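# Place cup carrier flat inside an upright open paper bag

## Task

Get the cup carrier inside the paper bag so it sits flat and upright on the bag's floor, with the bag itself standing on the table, open, its whole rim pointing up. This must hold with no help from the robot, so at the end release everything and pull the grippers away.

## Robot and tools

Robot: two arms, left_arm and right_arm, each ending in a two-finger parallel gripper. Everything uses one scene frame: the origin sits on the table surface midway between the arms, +x runs out across the table, +z points up, and left_arm is mounted on the +y side. The arm names do not tell you which side of a picture an arm appears on. Reported hand positions can be somewhat wrong, worse when an arm reaches far.

Gripper axes: the fingers extend along the gripper's own +z and close toward each other along its y. end_effector_position is the spot between the finger pads, roughly 1 cm short of the tips.

The row: every motion command is built from rows of 16 numbers. The first eight belong to left_arm: x, y, z in metres, then the orientation quaternion qw, qx, qy, qz (w first), then opening. The next eight are the same for right_arm. Both arms must be filled in even if only one should move. x, y, z and the quaternion are an absolute pose in the scene frame, not an offset. Opening runs from -1 (closed) to +1 (fully open, 0.094 m between fingers).

execute_actions(actions): actions is a list of up to 15 actions; each action is a list of up to 15 rows; each row drives one control step of 1/30 s, and an action always lasts 15 steps (0.5 s), repeating its last row if it has fewer. Per step, the commanded pose is clamped to within 70 mm and 16 degrees of where the gripper really is, so a distant target needs several actions; after an action the arm only continues to its final clamped pose. If any target lies more than 0.6 m from that gripper's current spot, measured along the gripper's own axes, that action is rejected for both arms. A malformed action, or a first action that fails this test against the latest reported state, rejects the entire call with no motion. To hold an orientation steady, repeat one fixed quaternion rather than copying the drifting reported value. An empty list simply returns the current state and images.

move(target, speed, blocking): target is one 16-number row as above (absolute goal poses). Each gripper travels a straight line toward its goal; both finish together, taking between 0.5 and 10 s (cut off at 10 s). speed is the top path speed in m/s, 0.002 to 0.5, default 0.25; rotation is capped at twice that in rad/s, taking the shorter way round. No obstacle or arm-to-arm avoidance. Grippers lag, wander and can exceed speed, especially with a nearly straight arm. Opening is applied at the start. blocking=false returns after 0.5 s while motion continues; until a result shows it ended, other moves and execute_actions are refused, so use wait or stop first. Faster contact hits harder; a goal set deeper past the contact pushes harder.

wait(seconds): 0 to 10; arms keep their last commands, a running move keeps going, and it returns early when the move ends. stop(): brakes the current move; it needs distance to stop, more when fast; fingers are not stopped.

zoom_image(camera, region): camera is cam_high, cam_left_wrist or cam_right_wrist; region is [x0, y0, x1, y1] in pixels of that camera's 504x504 image, top-left is (0, 0), at most 504 by 504. cam_high is a fixed pinhole camera above and behind; the wrist cameras are fisheye and ride on the hands. Calibration (K, distortion, T_world_to_cam) is supplied per camera and may be a few degrees or millimetres off; results list cameras whose numbers changed.

finished_scene(scene): ends the current scene, given its number; irreversible; reports whether the goal was met. Replying with no tool call ends the whole session.

Reading results: each result has a state line per arm (position and quaternion wxyz), camera images, and Hand target lines giving the pose each controller is currently heading to. A move adds a move: line with its ending (done, off_target, moving, held, fault; naming one arm means the other finished fine), any limits (paced = the sent pose was clamped; held = a check blocked some steps, after which the arm may lurch fast), and each gripper's remaining distance. A pose unreachable line means the clearance check altered or blocked commands for the named arm. grip_measured is finger opening on the command scale; the last Joint positions value is the opening in metres; each gripper reads up to about 1 mm off, consistently. FAULT lines report arm stops; MOTOR HOT warns at 75 C; at 90 C that arm halts 10 s; at 100 C it goes limp and drops.

Practical notes: arms tend to settle a centimetre or more from the goal, usually low. Orientation yields to position when both cannot be met. Joint limits (rad): waist -2.618..3.054, shoulder 0..3.142, elbow 0..3.142, wrist pitch -1.571..1.571, wrist yaw -1.571..1.571, wrist roll -2.094..2.094; elbows never fully straighten. To grip, command an opening about 0.03 under grip_measured (less for a gentler hold); pads push about 50-62 N, less on parts under 2 mm thick. For an arm meant to stay put, resend its full last-reported pose and its opening every call. An arm blocked by an object keeps pushing until given a new command. Small random tugs or pushes may occur.

Avoid: knocking rigid items off the table, letting the arms collide or press on each other, drops, slips, slams and hard shoves, and long loaded holds that overheat motors.

Each tool is called as a command line: name --argument value for each argument, lists and objects as JSON in quotes; but a table of rows of numbers goes row by row, as --pt "numbers of a row", without its own name.

## Session

execute_actions --actions '[]'

Scene clock: 0.00 s.
left_arm: end_effector_position=(+0.6682, +0.3267, +0.1779) grip_measured=+1.000 end_effector_quat_wxyz=(+0.732, +0.217, +0.623, +0.168) | right_arm: end_effector_position=(+0.3978, -0.5686, +0.1249) grip_measured=+1.000 end_effector_quat_wxyz=(+0.409, +0.530, +0.598, +0.440)
Joint positions: left_arm=[0.123 2.436 1.586 0.985 0.311 0.519 0.094] | right_arm=[-1.046  1.952  1.088  0.221 -1.091  0.961  0.094]
Joint velocities: left_arm=[ 0.017  0.002 -0.007 -0.037 -0.007 -0.037  0.   ] | right_arm=[-0.002  0.007  0.007 -0.022 -0.066 -0.022  0.   ]
Hand target (left_arm): +0.669, +0.327, +0.178; +0.731, +0.215, +0.626, +0.165
Hand target (right_arm): +0.399, -0.570, +0.133; +0.419, +0.519, +0.602, +0.439
camera_calibration (this result's frames):
cam_left_wrist: T_world_to_cam=[[-0.00401926, -0.785812, -0.618453, 0.3779], [-0.520833, 0.529595, -0.669524, 0.329535], [0.853649, 0.319419, -0.411405, -0.502218], [0, 0, 0, 1]] pos_world=[0.601869, 0.282856, 0.24773]
cam_right_wrist: T_world_to_cam=[[-0.249049, -0.0653188, -0.966286, 0.180132], [-0.544601, 0.834483, 0.0839551, 0.724319], [0.800865, 0.547149, -0.243399, 0.140032], [0, 0, 0, 1]] pos_world=[0.32718, -0.669284, 0.147333]

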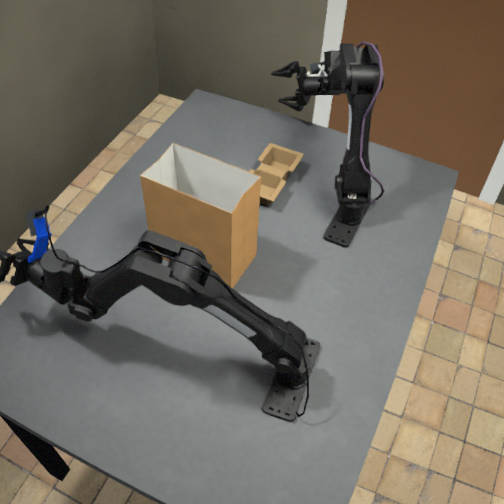

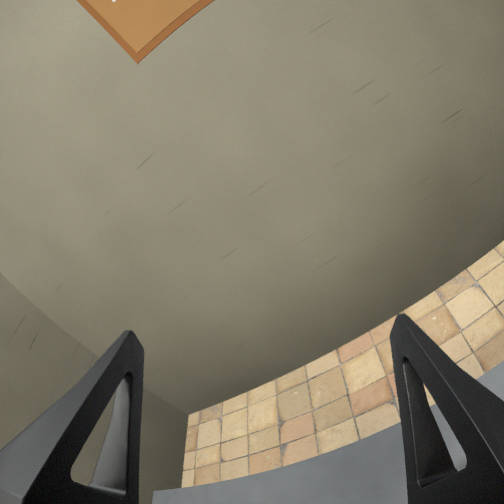

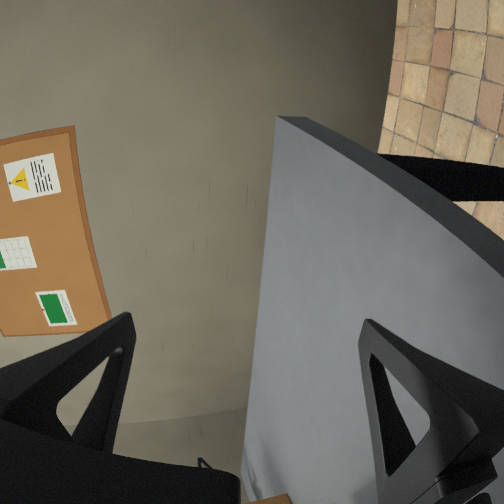

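zoom_image --camera "cam_high" --region '[130, 130, 310, 310]'

zoom_image --camera "cam_high" --region '[235, 130, 315, 210]'

Region (130, 130, 310, 310) of cam_high's 504x504 image, scaled by 2.800, with more detail than that image has.

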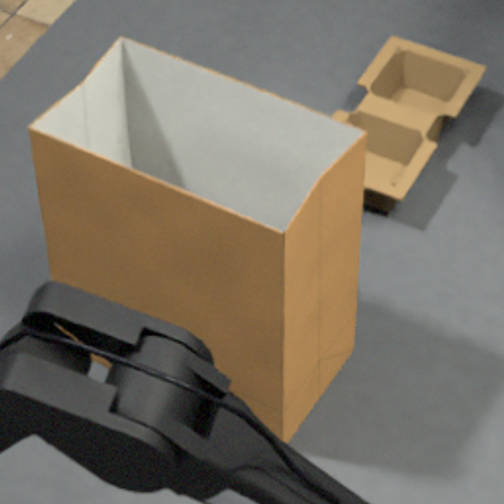

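Region (235, 130, 315, 210) of cam_high's 504x504 image, scaled by 6.300, with more detail than that image has.

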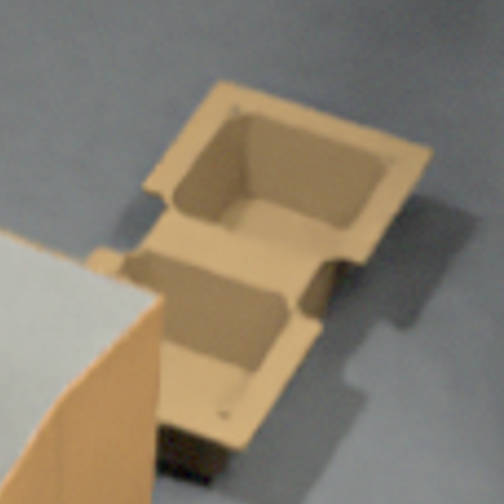

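move --target '[0.265,0.16,0.05,0.3536,0.8536,0.3536,0.1464,-1, 0.302,-0.273,0.14,0.0493,0.7054,0.7054,-0.0493,1]' --speed 0.3

Scene clock: 89.87 s.
left_arm: end_effector_position=(+0.2685, +0.1607, +0.0442) grip_measured=-0.993 end_effector_quat_wxyz=(+0.343, +0.837, +0.392, +0.166) | right_arm: end_effector_position=(+0.2949, -0.2736, +0.1294) grip_measured=+1.000 end_effector_quat_wxyz=(+0.039, +0.711, +0.701, -0.044)
Joint positions: left_arm=[-0.114  1.127  0.34  -0.114  0.44   2.077  0.   ] | right_arm=[ 0.024  1.484  1.224 -1.317  0.118  1.576  0.094]
Joint velocities: left_arm=[-0.002  0.002  0.007  0.007  0.007 -0.037  0.   ] | right_arm=[ 0.002 -0.012  0.007 -0.007 -0.022 -0.007  0.   ]
Hand target (left_arm): +0.264, +0.158, +0.045; +0.342, +0.840, +0.389, +0.160
Hand target (right_arm): +0.300, -0.276, +0.136; +0.049, +0.711, +0.700, -0.048
Off the commanded pose (left_arm): 0.007 m, 5 deg.
Off the commanded pose (right_arm): 0.013 m, 2 deg.
joint sent to its limit (left arm) — the command would take joint 6 (wrist roll) past its upper limit, so that joint was sent only as far as its limit.
move: off_target (left_arm, right_arm)
camera_calibration (this result's frames):
cam_left_wrist: T_world_to_cam=[[-0.466146, 0.540225, -0.700618, 0.0777898], [0.163813, 0.83093, 0.531714, -0.16553], [0.86941, 0.133087, -0.475831, -0.134404], [0, 0, 0, 1]] pos_world=[0.18023, 0.113408, 0.0785622]
cam_right_wrist: T_world_to_cam=[[-0.999876, -0.00545398, -0.0147914, 0.292788], [-0.0104086, 0.933065, 0.359557, 0.255522], [0.0118403, 0.359667, -0.933006, 0.332784], [0, 0, 0, 1]] pos_world=[0.291471, -0.356513, 0.222946]

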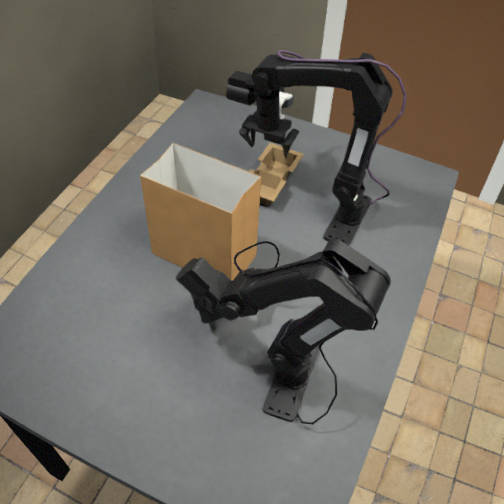

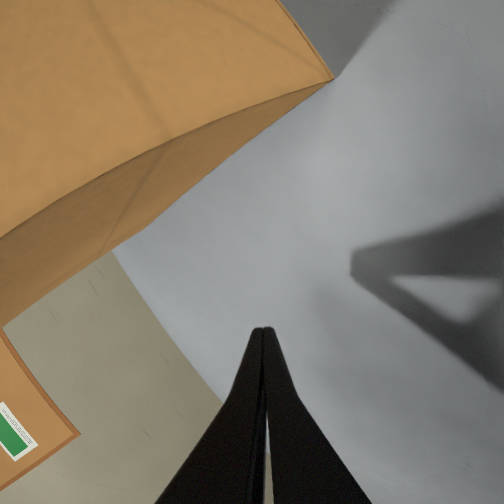

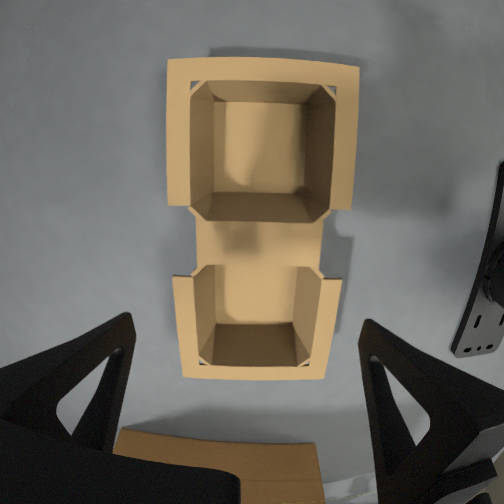

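execute_actions --actions '[]'

Scene clock: 102.53 s.
left_arm: end_effector_position=(+0.2683, +0.1611, +0.0438) grip_measured=-0.993 end_effector_quat_wxyz=(+0.342, +0.838, +0.393, +0.166) | right_arm: end_effector_position=(+0.2948, -0.2737, +0.1294) grip_measured=+1.000 end_effector_quat_wxyz=(+0.039, +0.711, +0.700, -0.045)
Joint positions: left_arm=[-0.114  1.127  0.34  -0.116  0.438  2.077  0.   ] | right_arm=[ 0.024  1.484  1.224 -1.318  0.119  1.577  0.094]
Joint velocities: left_arm=[-0.002 -0.017 -0.012  0.066 -0.007 -0.007 -0.   ] | right_arm=[-0.012 -0.007  0.007  0.066  0.022 -0.066  0.   ]
Hand target (left_arm): +0.264, +0.158, +0.045; +0.342, +0.840, +0.389, +0.160
Hand target (right_arm): +0.300, -0.276, +0.136; +0.049, +0.711, +0.700, -0.048
Off the commanded pose (left_arm): 0.007 m, 5 deg.
Off the commanded pose (right_arm): 0.013 m, 2 deg.
camera_calibration (this result's frames):
cam_left_wrist: T_world_to_cam=[[-0.468204, 0.540864, -0.69875, 0.0775604], [0.163617, 0.830172, 0.532957, -0.165469], [0.86834, 0.135205, -0.477185, -0.134447], [0, 0, 0, 1]] pos_world=[0.180133, 0.113596, 0.0782272]
cam_right_wrist: T_world_to_cam=[[-0.999889, -0.00470466, -0.014113, 0.29272], [-0.00946098, 0.933209, 0.359209, 0.255383], [0.0114804, 0.359303, -0.93315, 0.332844], [0, 0, 0, 1]] pos_world=[0.291282, -0.356541, 0.222989]

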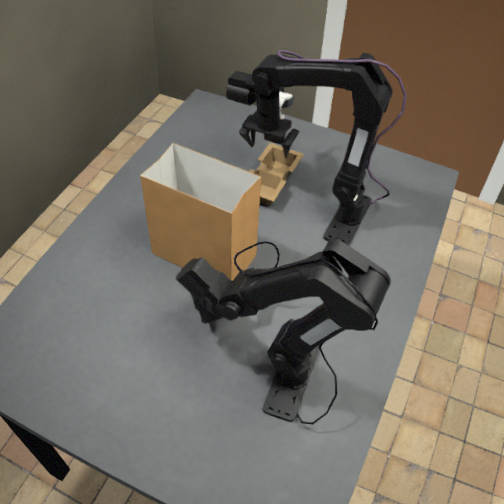

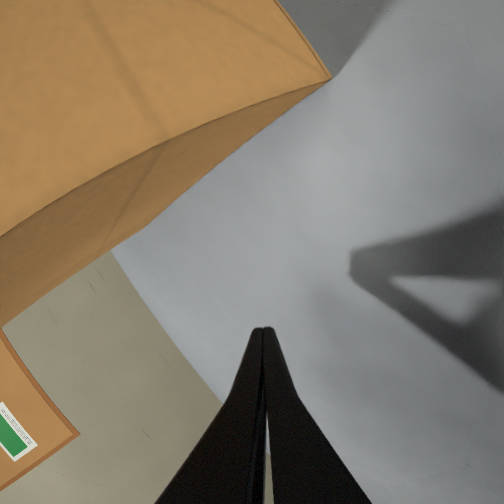

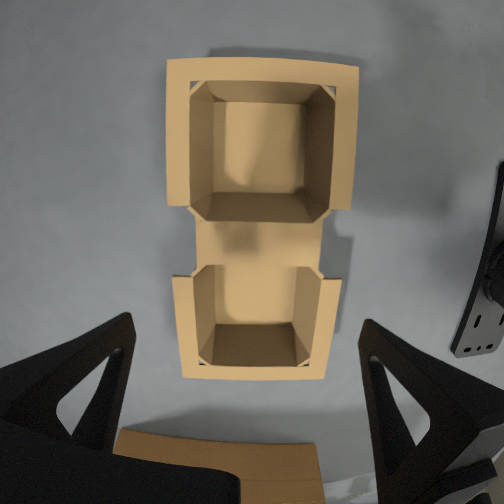

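move --target '[0.2685,0.1607,0.0442,0.343,0.837,0.392,0.166,-1, 0.290,-0.292,0.095,0.0493,0.7054,0.7054,-0.0493,1]' --speed 0.08

Scene clock: 113.30 s.
left_arm: end_effector_position=(+0.2702, +0.1614, +0.0451) grip_measured=-0.993 end_effector_quat_wxyz=(+0.343, +0.837, +0.391, +0.170) | right_arm: end_effector_position=(+0.2931, -0.2867, +0.0953) grip_measured=+1.000 end_effector_quat_wxyz=(+0.041, +0.705, +0.707, -0.044)
Joint positions: left_arm=[-0.114  1.127  0.34  -0.106  0.435  2.077  0.   ] | right_arm=[-0.027  1.484  1.088 -1.17   0.121  1.507  0.094]
Joint velocities: left_arm=[-0.012  0.002  0.017 -0.066 -0.051 -0.037 -0.   ] | right_arm=[-0.007 -0.002  0.012  0.022 -0.007  0.007  0.   ]
Hand target (left_arm): +0.269, +0.161, +0.044; +0.343, +0.837, +0.392, +0.166
Hand target (right_arm): +0.290, -0.292, +0.095; +0.050, +0.705, +0.705, -0.049
Off the commanded pose (left_arm): 0.002 m, 1 deg.
Off the commanded pose (right_arm): 0.006 m, 1 deg.
move: done
camera_calibration (this result's frames):
cam_left_wrist: T_world_to_cam=[[-0.462109, 0.541318, -0.702446, 0.0776072], [0.156901, 0.829502, 0.536011, -0.164983], [0.872833, 0.137481, -0.468254, -0.137557], [0, 0, 0, 1]] pos_world=[0.181813, 0.113755, 0.0785363]
cam_right_wrist: T_world_to_cam=[[-0.999599, -0.0225536, -0.0171484, 0.285581], [-0.0271917, 0.933699, 0.357025, 0.285299], [0.00795927, 0.357348, -0.933937, 0.306209], [0, 0, 0, 1]] pos_world=[0.290787, -0.369366, 0.189018]

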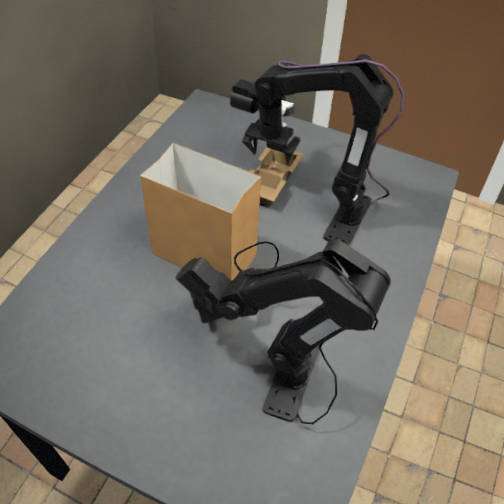

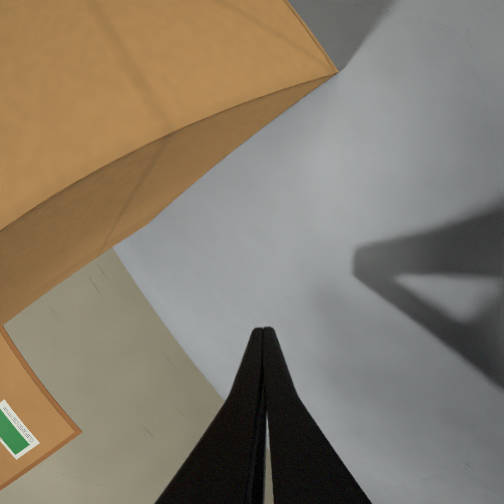

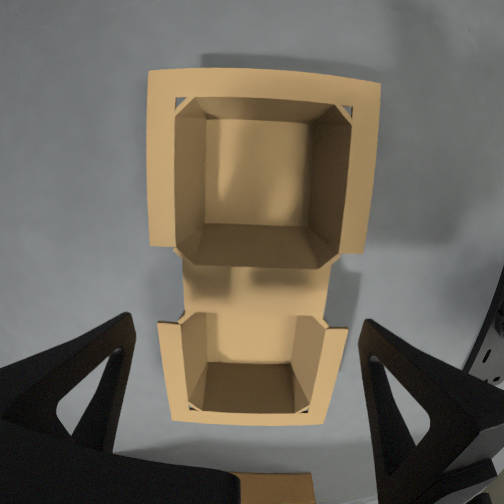

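move --target '[0.2685,0.1607,0.0442,0.343,0.837,0.392,0.166,-1, 0.283,-0.296,0.068,0.0486,0.699,0.7117,-0.050,1]' --speed 0.05

Scene clock: 126.63 s.
left_arm: end_effector_position=(+0.2710, +0.1618, +0.0455) grip_measured=-0.993 end_effector_quat_wxyz=(+0.343, +0.836, +0.391, +0.173) | right_arm: end_effector_position=(+0.2859, -0.2906, +0.0676) grip_measured=+1.000 end_effector_quat_wxyz=(+0.039, +0.698, +0.713, -0.046)
Joint positions: left_arm=[-0.114  1.127  0.34  -0.103  0.433  2.077  0.   ] | right_arm=[-0.046  1.484  0.976 -1.061  0.12   1.469  0.094]
Joint velocities: left_arm=[-0.027 -0.022 -0.007 -0.007 -0.051 -0.051 -0.   ] | right_arm=[-0.007  0.002 -0.002  0.007  0.051 -0.066  0.   ]
Hand target (left_arm): +0.268, +0.161, +0.044; +0.343, +0.837, +0.392, +0.166
Hand target (right_arm): +0.283, -0.296, +0.068; +0.049, +0.699, +0.712, -0.050
Off the commanded pose (left_arm): 0.003 m, 1 deg.
Off the commanded pose (right_arm): 0.006 m, 1 deg.
move: done
camera_calibration (this result's frames):
cam_left_wrist: T_world_to_cam=[[-0.460166, 0.541815, -0.703338, 0.0775254], [0.15363, 0.828839, 0.537981, -0.164717], [0.87444, 0.139507, -0.464642, -0.13904], [0, 0, 0, 1]] pos_world=[0.182562, 0.113916, 0.0785371]
cam_right_wrist: T_world_to_cam=[[-0.999091, -0.0413284, -0.0104235, 0.271769], [-0.0423179, 0.93264, 0.358317, 0.302574], [-0.00508728, 0.358432, -0.933542, 0.285857], [0, 0, 0, 1]] pos_world=[0.285781, -0.373422, 0.161275]

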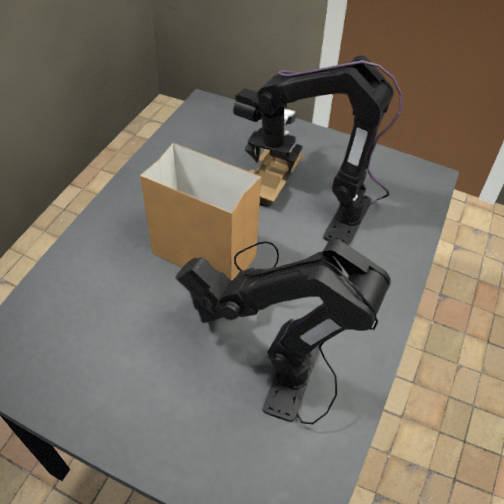

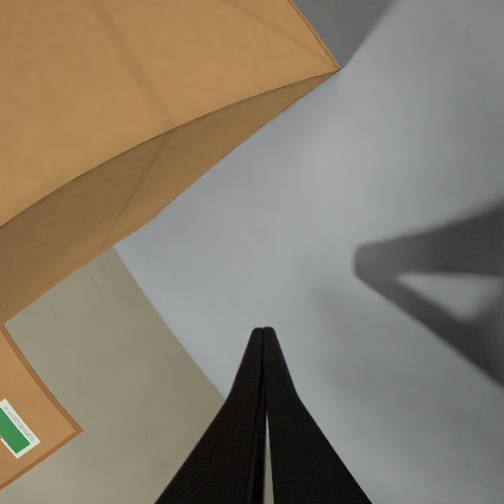

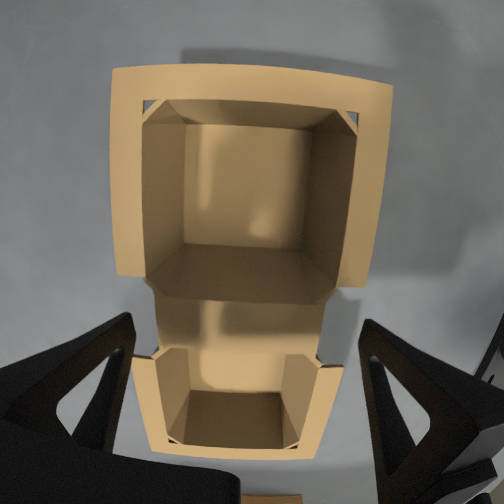

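move --target '[0.2685,0.1607,0.0442,0.343,0.837,0.392,0.166,-1, 0.287,-0.296,0.047,0.050,0.715,0.696,-0.0485,1]' --speed 0.03

Scene clock: 135.57 s.
left_arm: end_effector_position=(+0.2719, +0.1621, +0.0460) grip_measured=-0.993 end_effector_quat_wxyz=(+0.343, +0.836, +0.391, +0.175) | right_arm: end_effector_position=(+0.2915, -0.2910, +0.0530) grip_measured=+1.000 end_effector_quat_wxyz=(+0.050, +0.711, +0.701, -0.036)
Joint positions: left_arm=[-0.114  1.127  0.34  -0.098  0.43   2.077  0.   ] | right_arm=[-0.046  1.497  0.926 -0.97   0.12   1.503  0.094]
Joint velocities: left_arm=[-0.002 -0.002  0.002  0.037 -0.007 -0.037  0.   ] | right_arm=[-0.017 -0.007 -0.002  0.007  0.007 -0.022  0.   ]
Hand target (left_arm): +0.269, +0.161, +0.044; +0.343, +0.837, +0.392, +0.166
Hand target (right_arm): +0.287, -0.296, +0.047; +0.050, +0.715, +0.696, -0.048
Off the commanded pose (left_arm): 0.004 m, 1 deg.
Off the commanded pose (right_arm): 0.009 m, 2 deg.
move: done
camera_calibration (this result's frames):
cam_left_wrist: T_world_to_cam=[[-0.457954, 0.542301, -0.704406, 0.0774522], [0.15014, 0.828179, 0.53998, -0.16443], [0.876205, 0.141527, -0.460689, -0.140619], [0, 0, 0, 1]] pos_world=[0.183369, 0.114076, 0.0785647]
cam_right_wrist: T_world_to_cam=[[-0.999061, -0.00807721, -0.0425718, 0.288622], [-0.0227118, 0.934315, 0.355723, 0.303319], [0.0369022, 0.356356, -0.933621, 0.259533], [0, 0, 0, 1]] pos_world=[0.285663, -0.373551, 0.146695]

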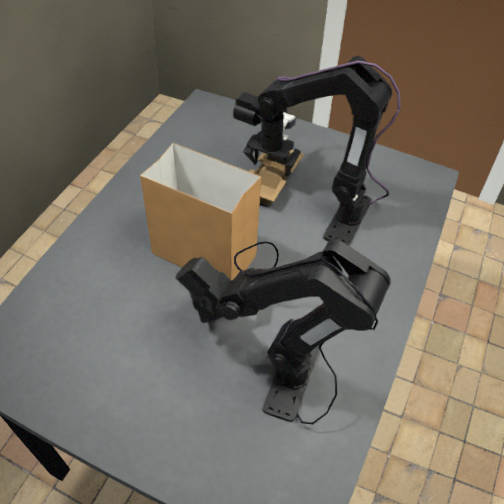

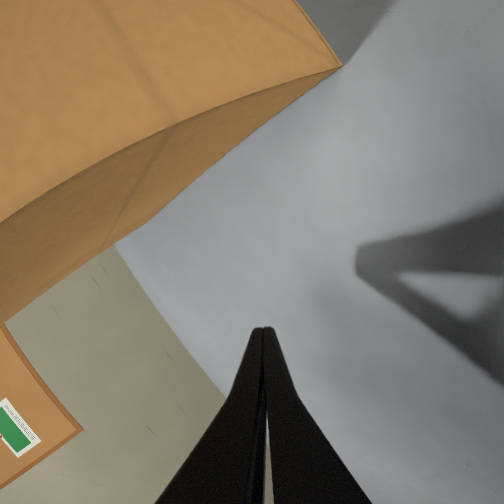

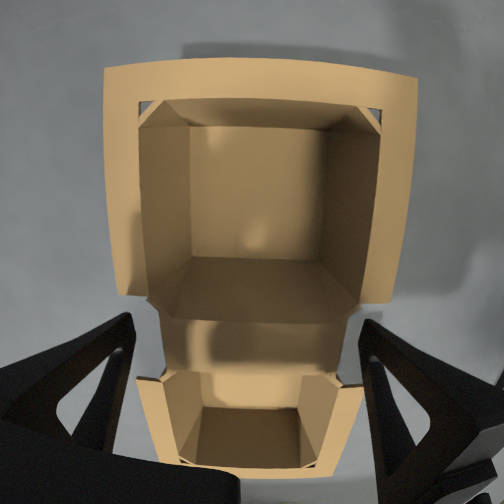

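move --target '[0.2685,0.1607,0.0442,0.343,0.837,0.392,0.166,-1, 0.284,-0.295,0.043,0.045,0.714,0.697,-0.053,1]' --speed 0.02

Scene clock: 140.97 s.
left_arm: end_effector_position=(+0.2726, +0.1624, +0.0464) grip_measured=-0.993 end_effector_quat_wxyz=(+0.343, +0.836, +0.391, +0.177) | right_arm: end_effector_position=(+0.2927, -0.2911, +0.0530) grip_measured=+1.000 end_effector_quat_wxyz=(+0.052, +0.712, +0.700, -0.034)
Joint positions: left_arm=[-0.114  1.127  0.34  -0.095  0.428  2.077  0.   ] | right_arm=[-0.046  1.497  0.926 -0.966  0.12   1.506  0.094]
Joint velocities: left_arm=[ 0.002 -0.012  0.007  0.037 -0.007 -0.081 -0.001] | right_arm=[ 0.002  0.002  0.007 -0.037 -0.037 -0.095  0.   ]
Hand target (left_arm): +0.269, +0.161, +0.044; +0.343, +0.837, +0.392, +0.166
Hand target (right_arm): +0.284, -0.295, +0.043; +0.045, +0.714, +0.697, -0.053
Off the commanded pose (left_arm): 0.005 m, 1 deg.
Off the commanded pose (right_arm): 0.014 m, 2 deg.
move: off_target (right_arm)
camera_calibration (this result's frames):
cam_left_wrist: T_world_to_cam=[[-0.456157, 0.542705, -0.70526, 0.0773892], [0.147256, 0.827624, 0.541621, -0.164187], [0.877631, 0.143211, -0.457443, -0.141919], [0, 0, 0, 1]] pos_world=[0.184031, 0.11421, 0.0785872]
cam_right_wrist: T_world_to_cam=[[-0.998859, -0.00544381, -0.0474526, 0.290716], [-0.0219736, 0.934483, 0.35533, 0.30327], [0.0424093, 0.355967, -0.933536, 0.257828], [0, 0, 0, 1]] pos_world=[0.286114, -0.373596, 0.146726]

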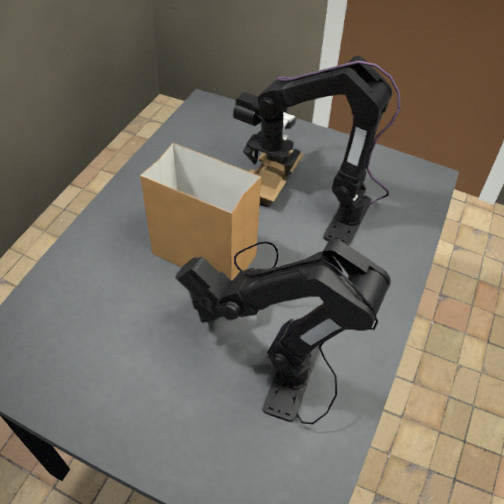

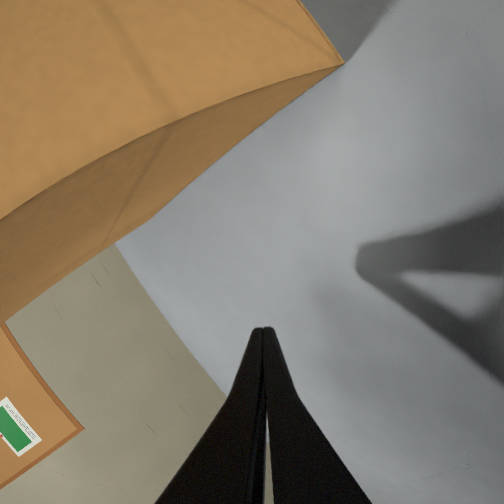

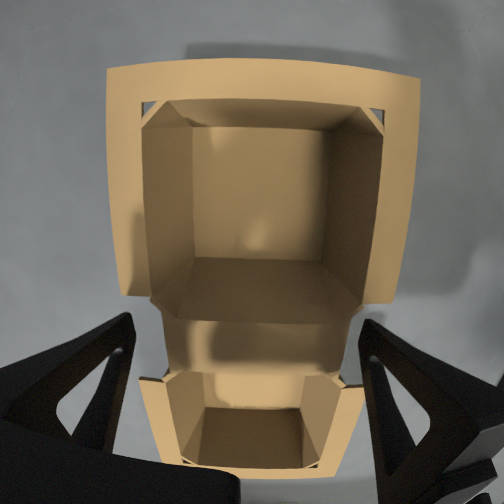

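execute_actions --actions '[[[0.2685,0.1607,0.0442,0.343,0.837,0.392,0.166,-1, 0.280,-0.295,0.038,0.040,0.714,0.697,-0.058,1]]]'

Scene clock: 145.63 s.
left_arm: end_effector_position=(+0.2726, +0.1624, +0.0464) grip_measured=-0.993 end_effector_quat_wxyz=(+0.343, +0.836, +0.391, +0.177) | right_arm: end_effector_position=(+0.2845, -0.2907, +0.0431) grip_measured=+1.000 end_effector_quat_wxyz=(+0.040, +0.711, +0.700, -0.046)
Joint positions: left_arm=[-0.114  1.127  0.34  -0.095  0.428  2.077  0.   ] | right_arm=[-0.046  1.511  0.897 -0.956  0.122  1.506  0.094]
Joint velocities: left_arm=[ 0.002  0.002  0.012  0.051 -0.022 -0.007 -0.001] | right_arm=[-0.007  0.002  0.007  0.007 -0.037 -0.066  0.   ]
Hand target (left_arm): +0.269, +0.161, +0.044; +0.343, +0.837, +0.392, +0.166
Hand target (right_arm): +0.280, -0.295, +0.038; +0.040, +0.714, +0.697, -0.058
Off the commanded pose (left_arm): 0.005 m, 1 deg.
Off the commanded pose (right_arm): 0.008 m, 2 deg.
camera_calibration (this result's frames):
cam_left_wrist: T_world_to_cam=[[-0.456157, 0.542705, -0.70526, 0.0773892], [0.147256, 0.827624, 0.541621, -0.164187], [0.877631, 0.143211, -0.457443, -0.141919], [0, 0, 0, 1]] pos_world=[0.184031, 0.11421, 0.0785872]
cam_right_wrist: T_world_to_cam=[[-0.999887, -0.00462974, -0.0143318, 0.281153], [-0.00943626, 0.934231, 0.356545, 0.302644], [0.0117385, 0.356639, -0.934168, 0.257707], [0, 0, 0, 1]] pos_world=[0.280952, -0.373346, 0.136865]

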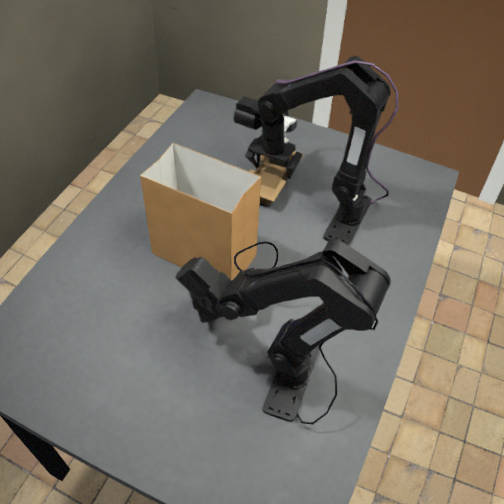

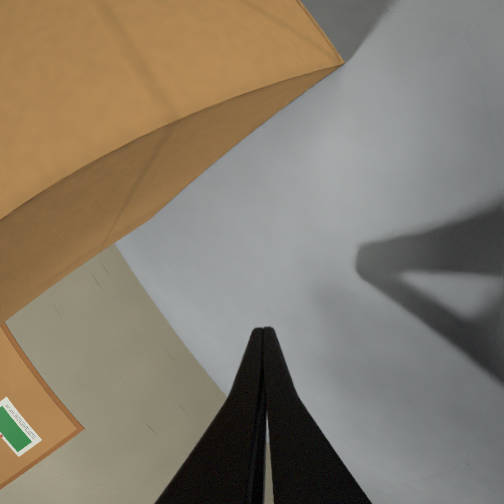

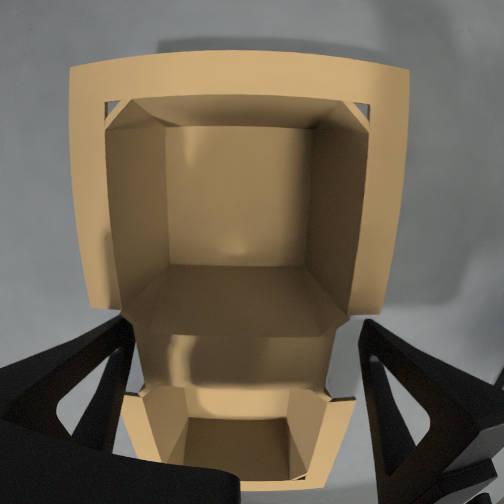

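execute_actions --actions '[[[0.2685,0.1607,0.0442,0.343,0.837,0.392,0.166,-1, 0.288,-0.294,0.043,0.044,0.713,0.698,-0.050,0.9],[0.2685,0.1607,0.0442,0.343,0.837,0.392,0.166,-1, 0.288,-0.294,0.043,0.044,0.713,0.698,-0.050,0.85],[0.2685,0.1607,0.0442,0.343,0.837,0.392,0.166,-1, 0.288,-0.294,0.043,0.044,0.713,0.698,-0.050,0.8],[0.2685,0.1607,0.0442,0.343,0.837,0.392,0.166,-1, 0.288,-0.294,0.043,0.044,0.713,0.698,-0.050,0.78],[0.2685,0.1607,0.0442,0.343,0.837,0.392,0.166,-1, 0.288,-0.294,0.043,0.044,0.713,0.698,-0.050,0.76],[0.2685,0.1607,0.0442,0.343,0.837,0.392,0.166,-1, 0.288,-0.294,0.043,0.044,0.713,0.698,-0.050,0.74],[0.2685,0.1607,0.0442,0.343,0.837,0.392,0.166,-1, 0.288,-0.294,0.043,0.044,0.713,0.698,-0.050,0.72],[0.2685,0.1607,0.0442,0.343,0.837,0.392,0.166,-1, 0.288,-0.294,0.043,0.044,0.713,0.698,-0.050,0.70],[0.2685,0.1607,0.0442,0.343,0.837,0.392,0.166,-1, 0.288,-0.294,0.043,0.044,0.713,0.698,-0.050,0.68],[0.2685,0.1607,0.0442,0.343,0.837,0.392,0.166,-1, 0.288,-0.294,0.043,0.044,0.713,0.698,-0.050,0.66],[0.2685,0.1607,0.0442,0.343,0.837,0.392,0.166,-1, 0.288,-0.294,0.043,0.044,0.713,0.698,-0.050,0.64]]]'

Scene clock: 155.00 s.
left_arm: end_effector_position=(+0.2726, +0.1624, +0.0464) grip_measured=-0.993 end_effector_quat_wxyz=(+0.343, +0.836, +0.391, +0.177) | right_arm: end_effector_position=(+0.2845, -0.2908, +0.0431) grip_measured=+0.642 end_effector_quat_wxyz=(+0.041, +0.711, +0.700, -0.046)
Joint positions: left_arm=[-0.114  1.127  0.34  -0.095  0.428  2.077  0.   ] | right_arm=[-0.046  1.511  0.897 -0.956  0.122  1.506  0.077]
Joint velocities: left_arm=[-0.007  0.017  0.002  0.007 -0.066  0.037 -0.   ] | right_arm=[-0.017 -0.022 -0.012 -0.022  0.066  0.022  0.   ]
Hand target (left_arm): +0.269, +0.161, +0.044; +0.343, +0.837, +0.392, +0.166
Hand target (right_arm): +0.288, -0.294, +0.043; +0.044, +0.713, +0.698, -0.050
Off the commanded pose (left_arm): 0.005 m, 1 deg.
Off the commanded pose (right_arm): 0.005 m, 1 deg.
camera_calibration (this result's frames):
cam_left_wrist: T_world_to_cam=[[-0.456157, 0.542705, -0.70526, 0.0773892], [0.147256, 0.827624, 0.541621, -0.164187], [0.877631, 0.143211, -0.457443, -0.141919], [0, 0, 0, 1]] pos_world=[0.184031, 0.11421, 0.0785872]
cam_right_wrist: T_world_to_cam=[[-0.999882, -0.00463511, -0.0146798, 0.281254], [-0.00956041, 0.934377, 0.356158, 0.302806], [0.0120657, 0.356256, -0.934311, 0.257542], [0, 0, 0, 1]] pos_world=[0.281008, -0.373382, 0.136906]

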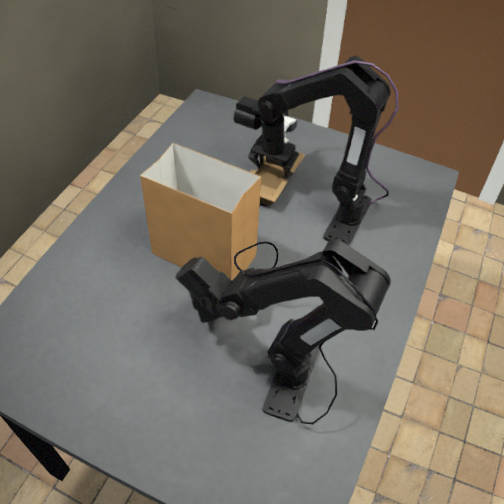

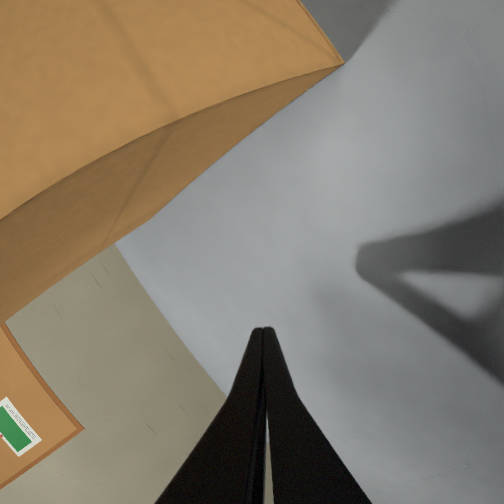

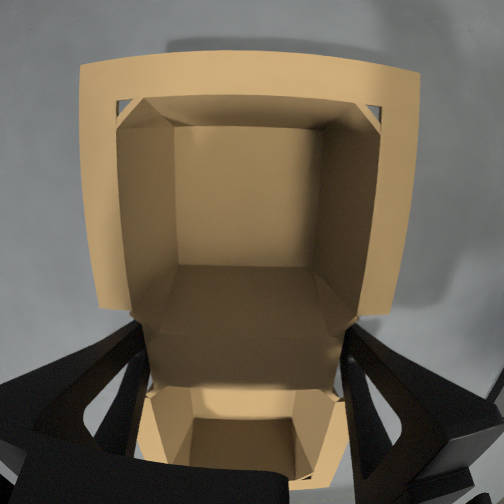

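execute_actions --actions '[[[0.2685,0.1607,0.0442,0.343,0.837,0.392,0.166,-1, 0.285,-0.292,0.043,0.042,0.712,0.699,-0.047,0.62],[0.2685,0.1607,0.0442,0.343,0.837,0.392,0.166,-1, 0.285,-0.292,0.043,0.042,0.712,0.699,-0.047,0.60],[0.2685,0.1607,0.0442,0.343,0.837,0.392,0.166,-1, 0.285,-0.292,0.043,0.042,0.712,0.699,-0.047,0.59],[0.2685,0.1607,0.0442,0.343,0.837,0.392,0.166,-1, 0.285,-0.292,0.043,0.042,0.712,0.699,-0.047,0.58],[0.2685,0.1607,0.0442,0.343,0.837,0.392,0.166,-1, 0.285,-0.292,0.043,0.042,0.712,0.699,-0.047,0.57],[0.2685,0.1607,0.0442,0.343,0.837,0.392,0.166,-1, 0.285,-0.292,0.043,0.042,0.712,0.699,-0.047,0.56],[0.2685,0.1607,0.0442,0.343,0.837,0.392,0.166,-1, 0.285,-0.292,0.043,0.042,0.712,0.699,-0.047,0.55],[0.2685,0.1607,0.0442,0.343,0.837,0.392,0.166,-1, 0.285,-0.292,0.043,0.042,0.712,0.699,-0.047,0.54]]]'

Scene clock: 159.70 s.
left_arm: end_effector_position=(+0.2726, +0.1624, +0.0464) grip_measured=-0.993 end_effector_quat_wxyz=(+0.343, +0.836, +0.391, +0.177) | right_arm: end_effector_position=(+0.2846, -0.2906, +0.0430) grip_measured=+0.559 end_effector_quat_wxyz=(+0.040, +0.711, +0.700, -0.045)
Joint positions: left_arm=[-0.114  1.127  0.34  -0.095  0.428  2.077  0.   ] | right_arm=[-0.046  1.511  0.897 -0.956  0.121  1.506  0.073]
Joint velocities: left_arm=[ 0.002 -0.017 -0.002 -0.022  0.007  0.007  0.   ] | right_arm=[ 0.007 -0.007 -0.007 -0.007 -0.051  0.007  0.   ]
Hand target (left_arm): +0.269, +0.161, +0.044; +0.343, +0.837, +0.392, +0.166
Hand target (right_arm): +0.285, -0.292, +0.043; +0.042, +0.712, +0.699, -0.047
Off the commanded pose (left_arm): 0.005 m, 1 deg.
Off the commanded pose (right_arm): 0.001 m, 0 deg.
camera_calibration (this result's frames):
cam_left_wrist: T_world_to_cam=[[-0.456157, 0.542705, -0.70526, 0.0773892], [0.147256, 0.827624, 0.541621, -0.164187], [0.877631, 0.143211, -0.457443, -0.141919], [0, 0, 0, 1]] pos_world=[0.184031, 0.11421, 0.0785872]
cam_right_wrist: T_world_to_cam=[[-0.99988, -0.00462029, -0.0147761, 0.281279], [-0.00959471, 0.93397, 0.357223, 0.302472], [0.0121499, 0.357321, -0.933902, 0.257715], [0, 0, 0, 1]] pos_world=[0.281016, -0.373287, 0.136787]

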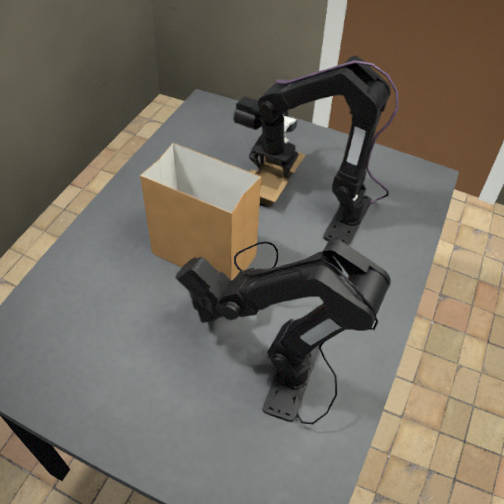

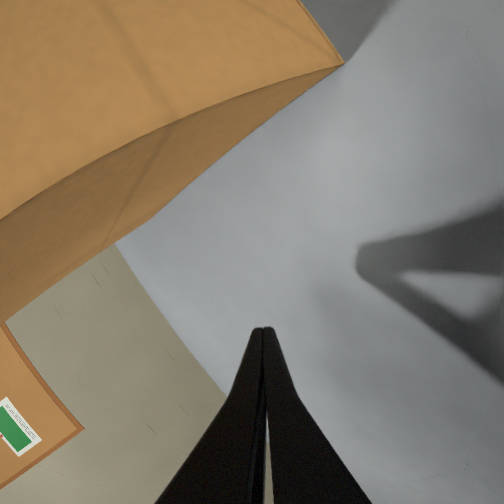

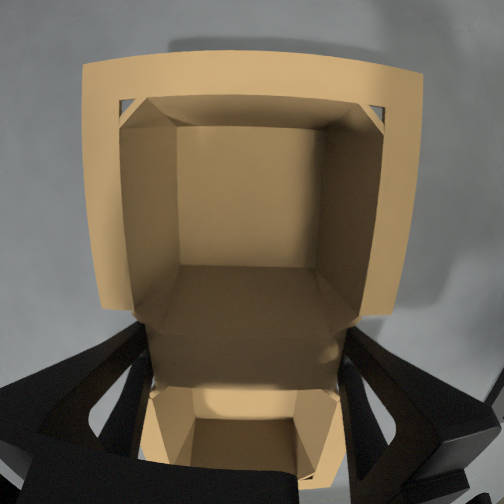

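move --target '[0.266,0.112,0.043,0.343,0.837,0.392,0.166,-1, 0.285,-0.292,0.14,0.045,0.712,0.699,-0.047,0.52]' --speed 0.08

Scene clock: 167.03 s.
left_arm: end_effector_position=(+0.2716, +0.1142, +0.0508) grip_measured=-0.993 end_effector_quat_wxyz=(+0.348, +0.836, +0.384, +0.181) | right_arm: end_effector_position=(+0.2805, -0.2898, +0.1252) grip_measured=+0.558 end_effector_quat_wxyz=(+0.025, +0.710, +0.701, -0.056)
Joint positions: left_arm=[-0.388  1.139  0.34   0.002  0.252  1.87   0.   ] | right_arm=[-0.046  1.465  1.189 -1.331  0.118  1.506  0.073]
Joint velocities: left_arm=[-0.007 -0.022 -0.012  0.037 -0.066  0.037  0.   ] | right_arm=[-0.012  0.007 -0.002 -0.051 -0.139 -0.022 -0.   ]
Hand target (left_arm): +0.266, +0.113, +0.043; +0.342, +0.837, +0.392, +0.167
Hand target (right_arm): +0.284, -0.292, +0.139; +0.045, +0.712, +0.699, -0.047
Off the commanded pose (left_arm): 0.010 m, 2 deg.
Off the commanded pose (right_arm): 0.016 m, 3 deg.
move: off_target (right_arm)
camera_calibration (this result's frames):
cam_left_wrist: T_world_to_cam=[[-0.439432, 0.545881, -0.713382, 0.101714], [0.148484, 0.827384, 0.541653, -0.126879], [0.885919, 0.132094, -0.444634, -0.133728], [0, 0, 0, 1]] pos_world=[0.182007, 0.0671186, 0.081825]
cam_right_wrist: T_world_to_cam=[[-0.999751, -0.00459024, 0.0218373, 0.273852], [0.00364872, 0.931816, 0.362914, 0.267222], [-0.0220142, 0.362903, -0.931567, 0.345103], [0, 0, 0, 1]] pos_world=[0.280405, -0.372983, 0.218527]

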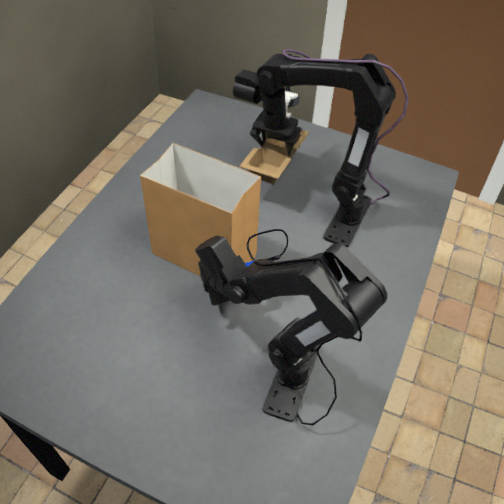

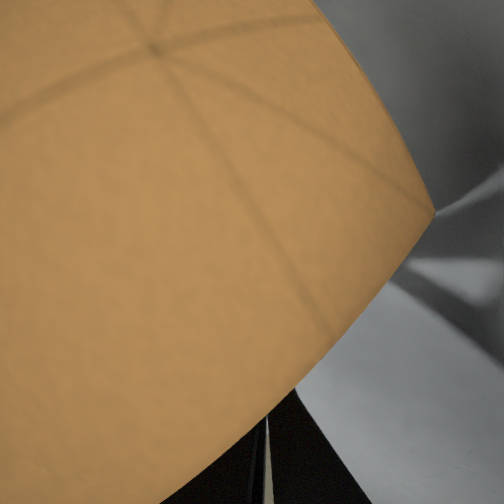

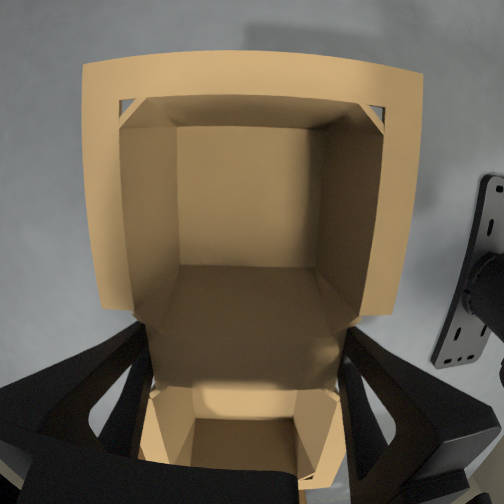

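move --target '[0.264,0.055,0.040,0.343,0.837,0.392,0.166,-1, 0.30,-0.27,0.39,0.383,0,0.924,0,0.52]' --speed 0.15

Scene clock: 182.87 s.
left_arm: end_effector_position=(+0.2605, +0.0621, +0.0363) grip_measured=-0.993 end_effector_quat_wxyz=(+0.337, +0.841, +0.388, +0.169) | right_arm: end_effector_position=(+0.2972, -0.2691, +0.3808) grip_measured=+0.558 end_effector_quat_wxyz=(+0.371, -0.001, +0.929, +0.004)
Joint positions: left_arm=[-0.673  1.274  0.363  0.111  0.056  1.661  0.   ] | right_arm=[-0.125  1.194  1.851 -1.475 -0.116 -0.114  0.073]
Joint velocities: left_arm=[ 0.007 -0.017 -0.017  0.066 -0.007 -0.007  0.001] | right_arm=[-0.007  0.002  0.002 -0.022  0.007 -0.037  0.001]
Hand target (left_arm): +0.264, +0.056, +0.041; +0.343, +0.837, +0.392, +0.167
Hand target (right_arm): +0.299, -0.270, +0.390; +0.383, -0.003, +0.924, +0.004
Off the commanded pose (left_arm): 0.009 m, 1 deg.
Off the commanded pose (right_arm): 0.010 m, 2 deg.
move: done
camera_calibration (this result's frames):
cam_left_wrist: T_world_to_cam=[[-0.462492, 0.553697, -0.692475, 0.11968], [0.165878, 0.82127, 0.545894, -0.0785913], [0.870969, 0.137605, -0.471676, -0.118976], [0, 0, 0, 1]] pos_world=[0.172012, 0.0146498, 0.0696599]
cam_right_wrist: T_world_to_cam=[[0.0331131, -0.999395, -0.0106227, -0.277254], [-0.962134, -0.0289977, -0.27103, 0.425005], [0.270558, 0.0191951, -0.962512, 0.408449], [0, 0, 0, 1]] pos_world=[0.307583, -0.272603, 0.505381]

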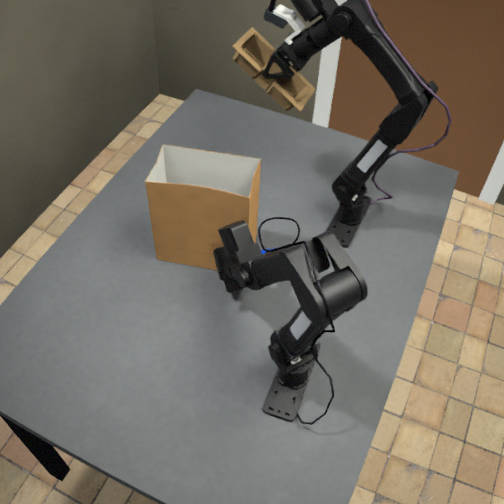

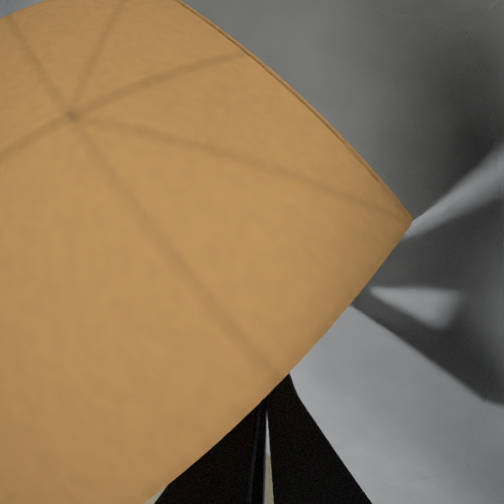

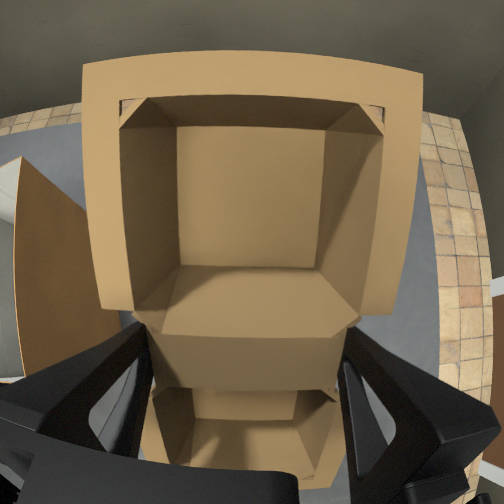

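The bag is rotating as planned. I'll zoom in to measure it.

zoom_image --camera "cam_high" --region '[130,130,290,290]'

Region (130, 130, 290, 290) of cam_high's 504x504 image, scaled by 3.150, with more detail than that image has.

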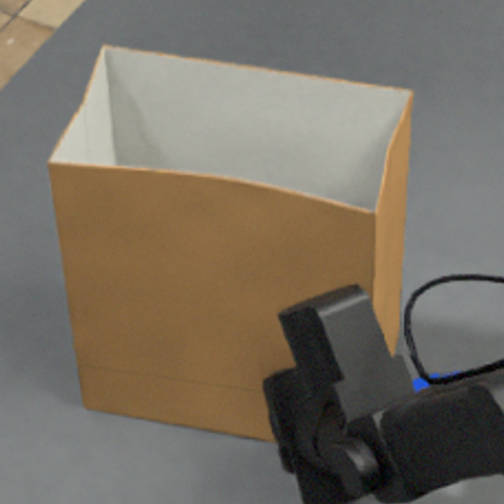

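move --target '[0.266,0.005,0.042,0.343,0.837,0.392,0.166,-1, 0.30,-0.27,0.39,0.383,0,0.924,0,0.52]' --speed 0.025

zoom_image --camera "cam_high" --region '[130,110,300,280]'

Scene clock: 189.63 s.
left_arm: end_effector_position=(+0.2628, +0.0123, +0.0387) grip_measured=-0.993 end_effector_quat_wxyz=(+0.337, +0.842, +0.387, +0.168) | right_arm: end_effector_position=(+0.2969, -0.2693, +0.3806) grip_measured=+0.558 end_effector_quat_wxyz=(+0.371, -0.002, +0.929, +0.003)
Joint positions: left_arm=[-0.85   1.423  0.482  0.14  -0.064  1.536  0.   ] | right_arm=[-0.125  1.194  1.851 -1.476 -0.115 -0.117  0.073]
Joint velocities: left_arm=[ 0.002 -0.017 -0.002  0.007  0.051 -0.051 -0.001] | right_arm=[ 0.007 -0.012 -0.007 -0.022  0.037  0.007  0.   ]
Hand target (left_arm): +0.266, +0.006, +0.043; +0.343, +0.837, +0.392, +0.166
Hand target (right_arm): +0.300, -0.270, +0.390; +0.383, -0.000, +0.924, +0.000
Off the commanded pose (left_arm): 0.009 m, 1 deg.
Off the commanded pose (right_arm): 0.010 m, 2 deg.
move: done
camera_calibration (this result's frames):
cam_left_wrist: T_world_to_cam=[[-0.461011, 0.555994, -0.691621, 0.149573], [0.170522, 0.820364, 0.545826, -0.0405842], [0.870856, 0.133695, -0.473006, -0.112859], [0, 0, 0, 1]] pos_world=[0.174159, -0.0347794, 0.0722171]
cam_right_wrist: T_world_to_cam=[[0.0339778, -0.999387, -0.00844531, -0.278503], [-0.962445, -0.0304421, -0.269765, 0.423953], [0.269342, 0.0172941, -0.962889, 0.408302], [0, 0, 0, 1]] pos_world=[0.307521, -0.272487, 0.505165]

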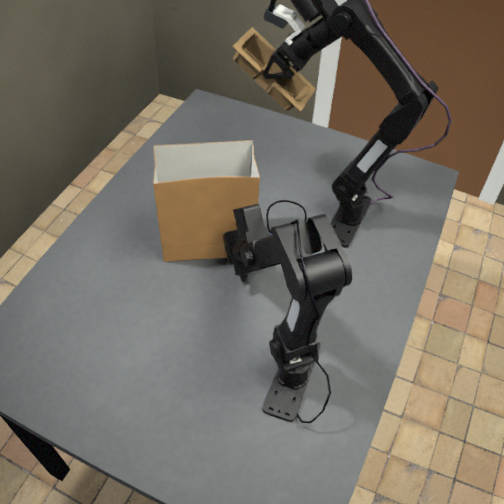

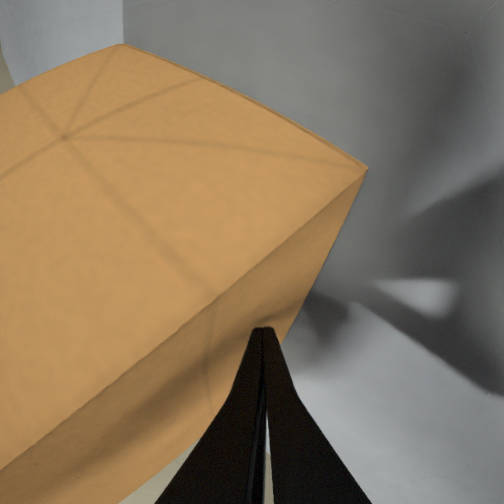

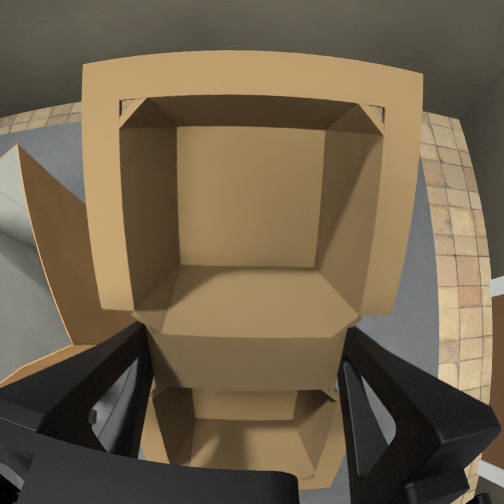

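Region (130, 110, 300, 280) of cam_high's 504x504 image, scaled by 2.965, with more detail than that image has.

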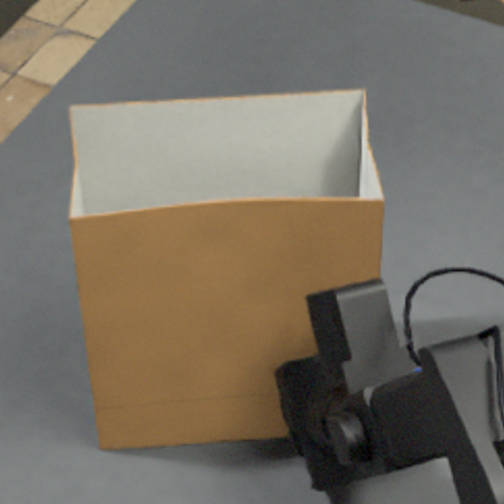

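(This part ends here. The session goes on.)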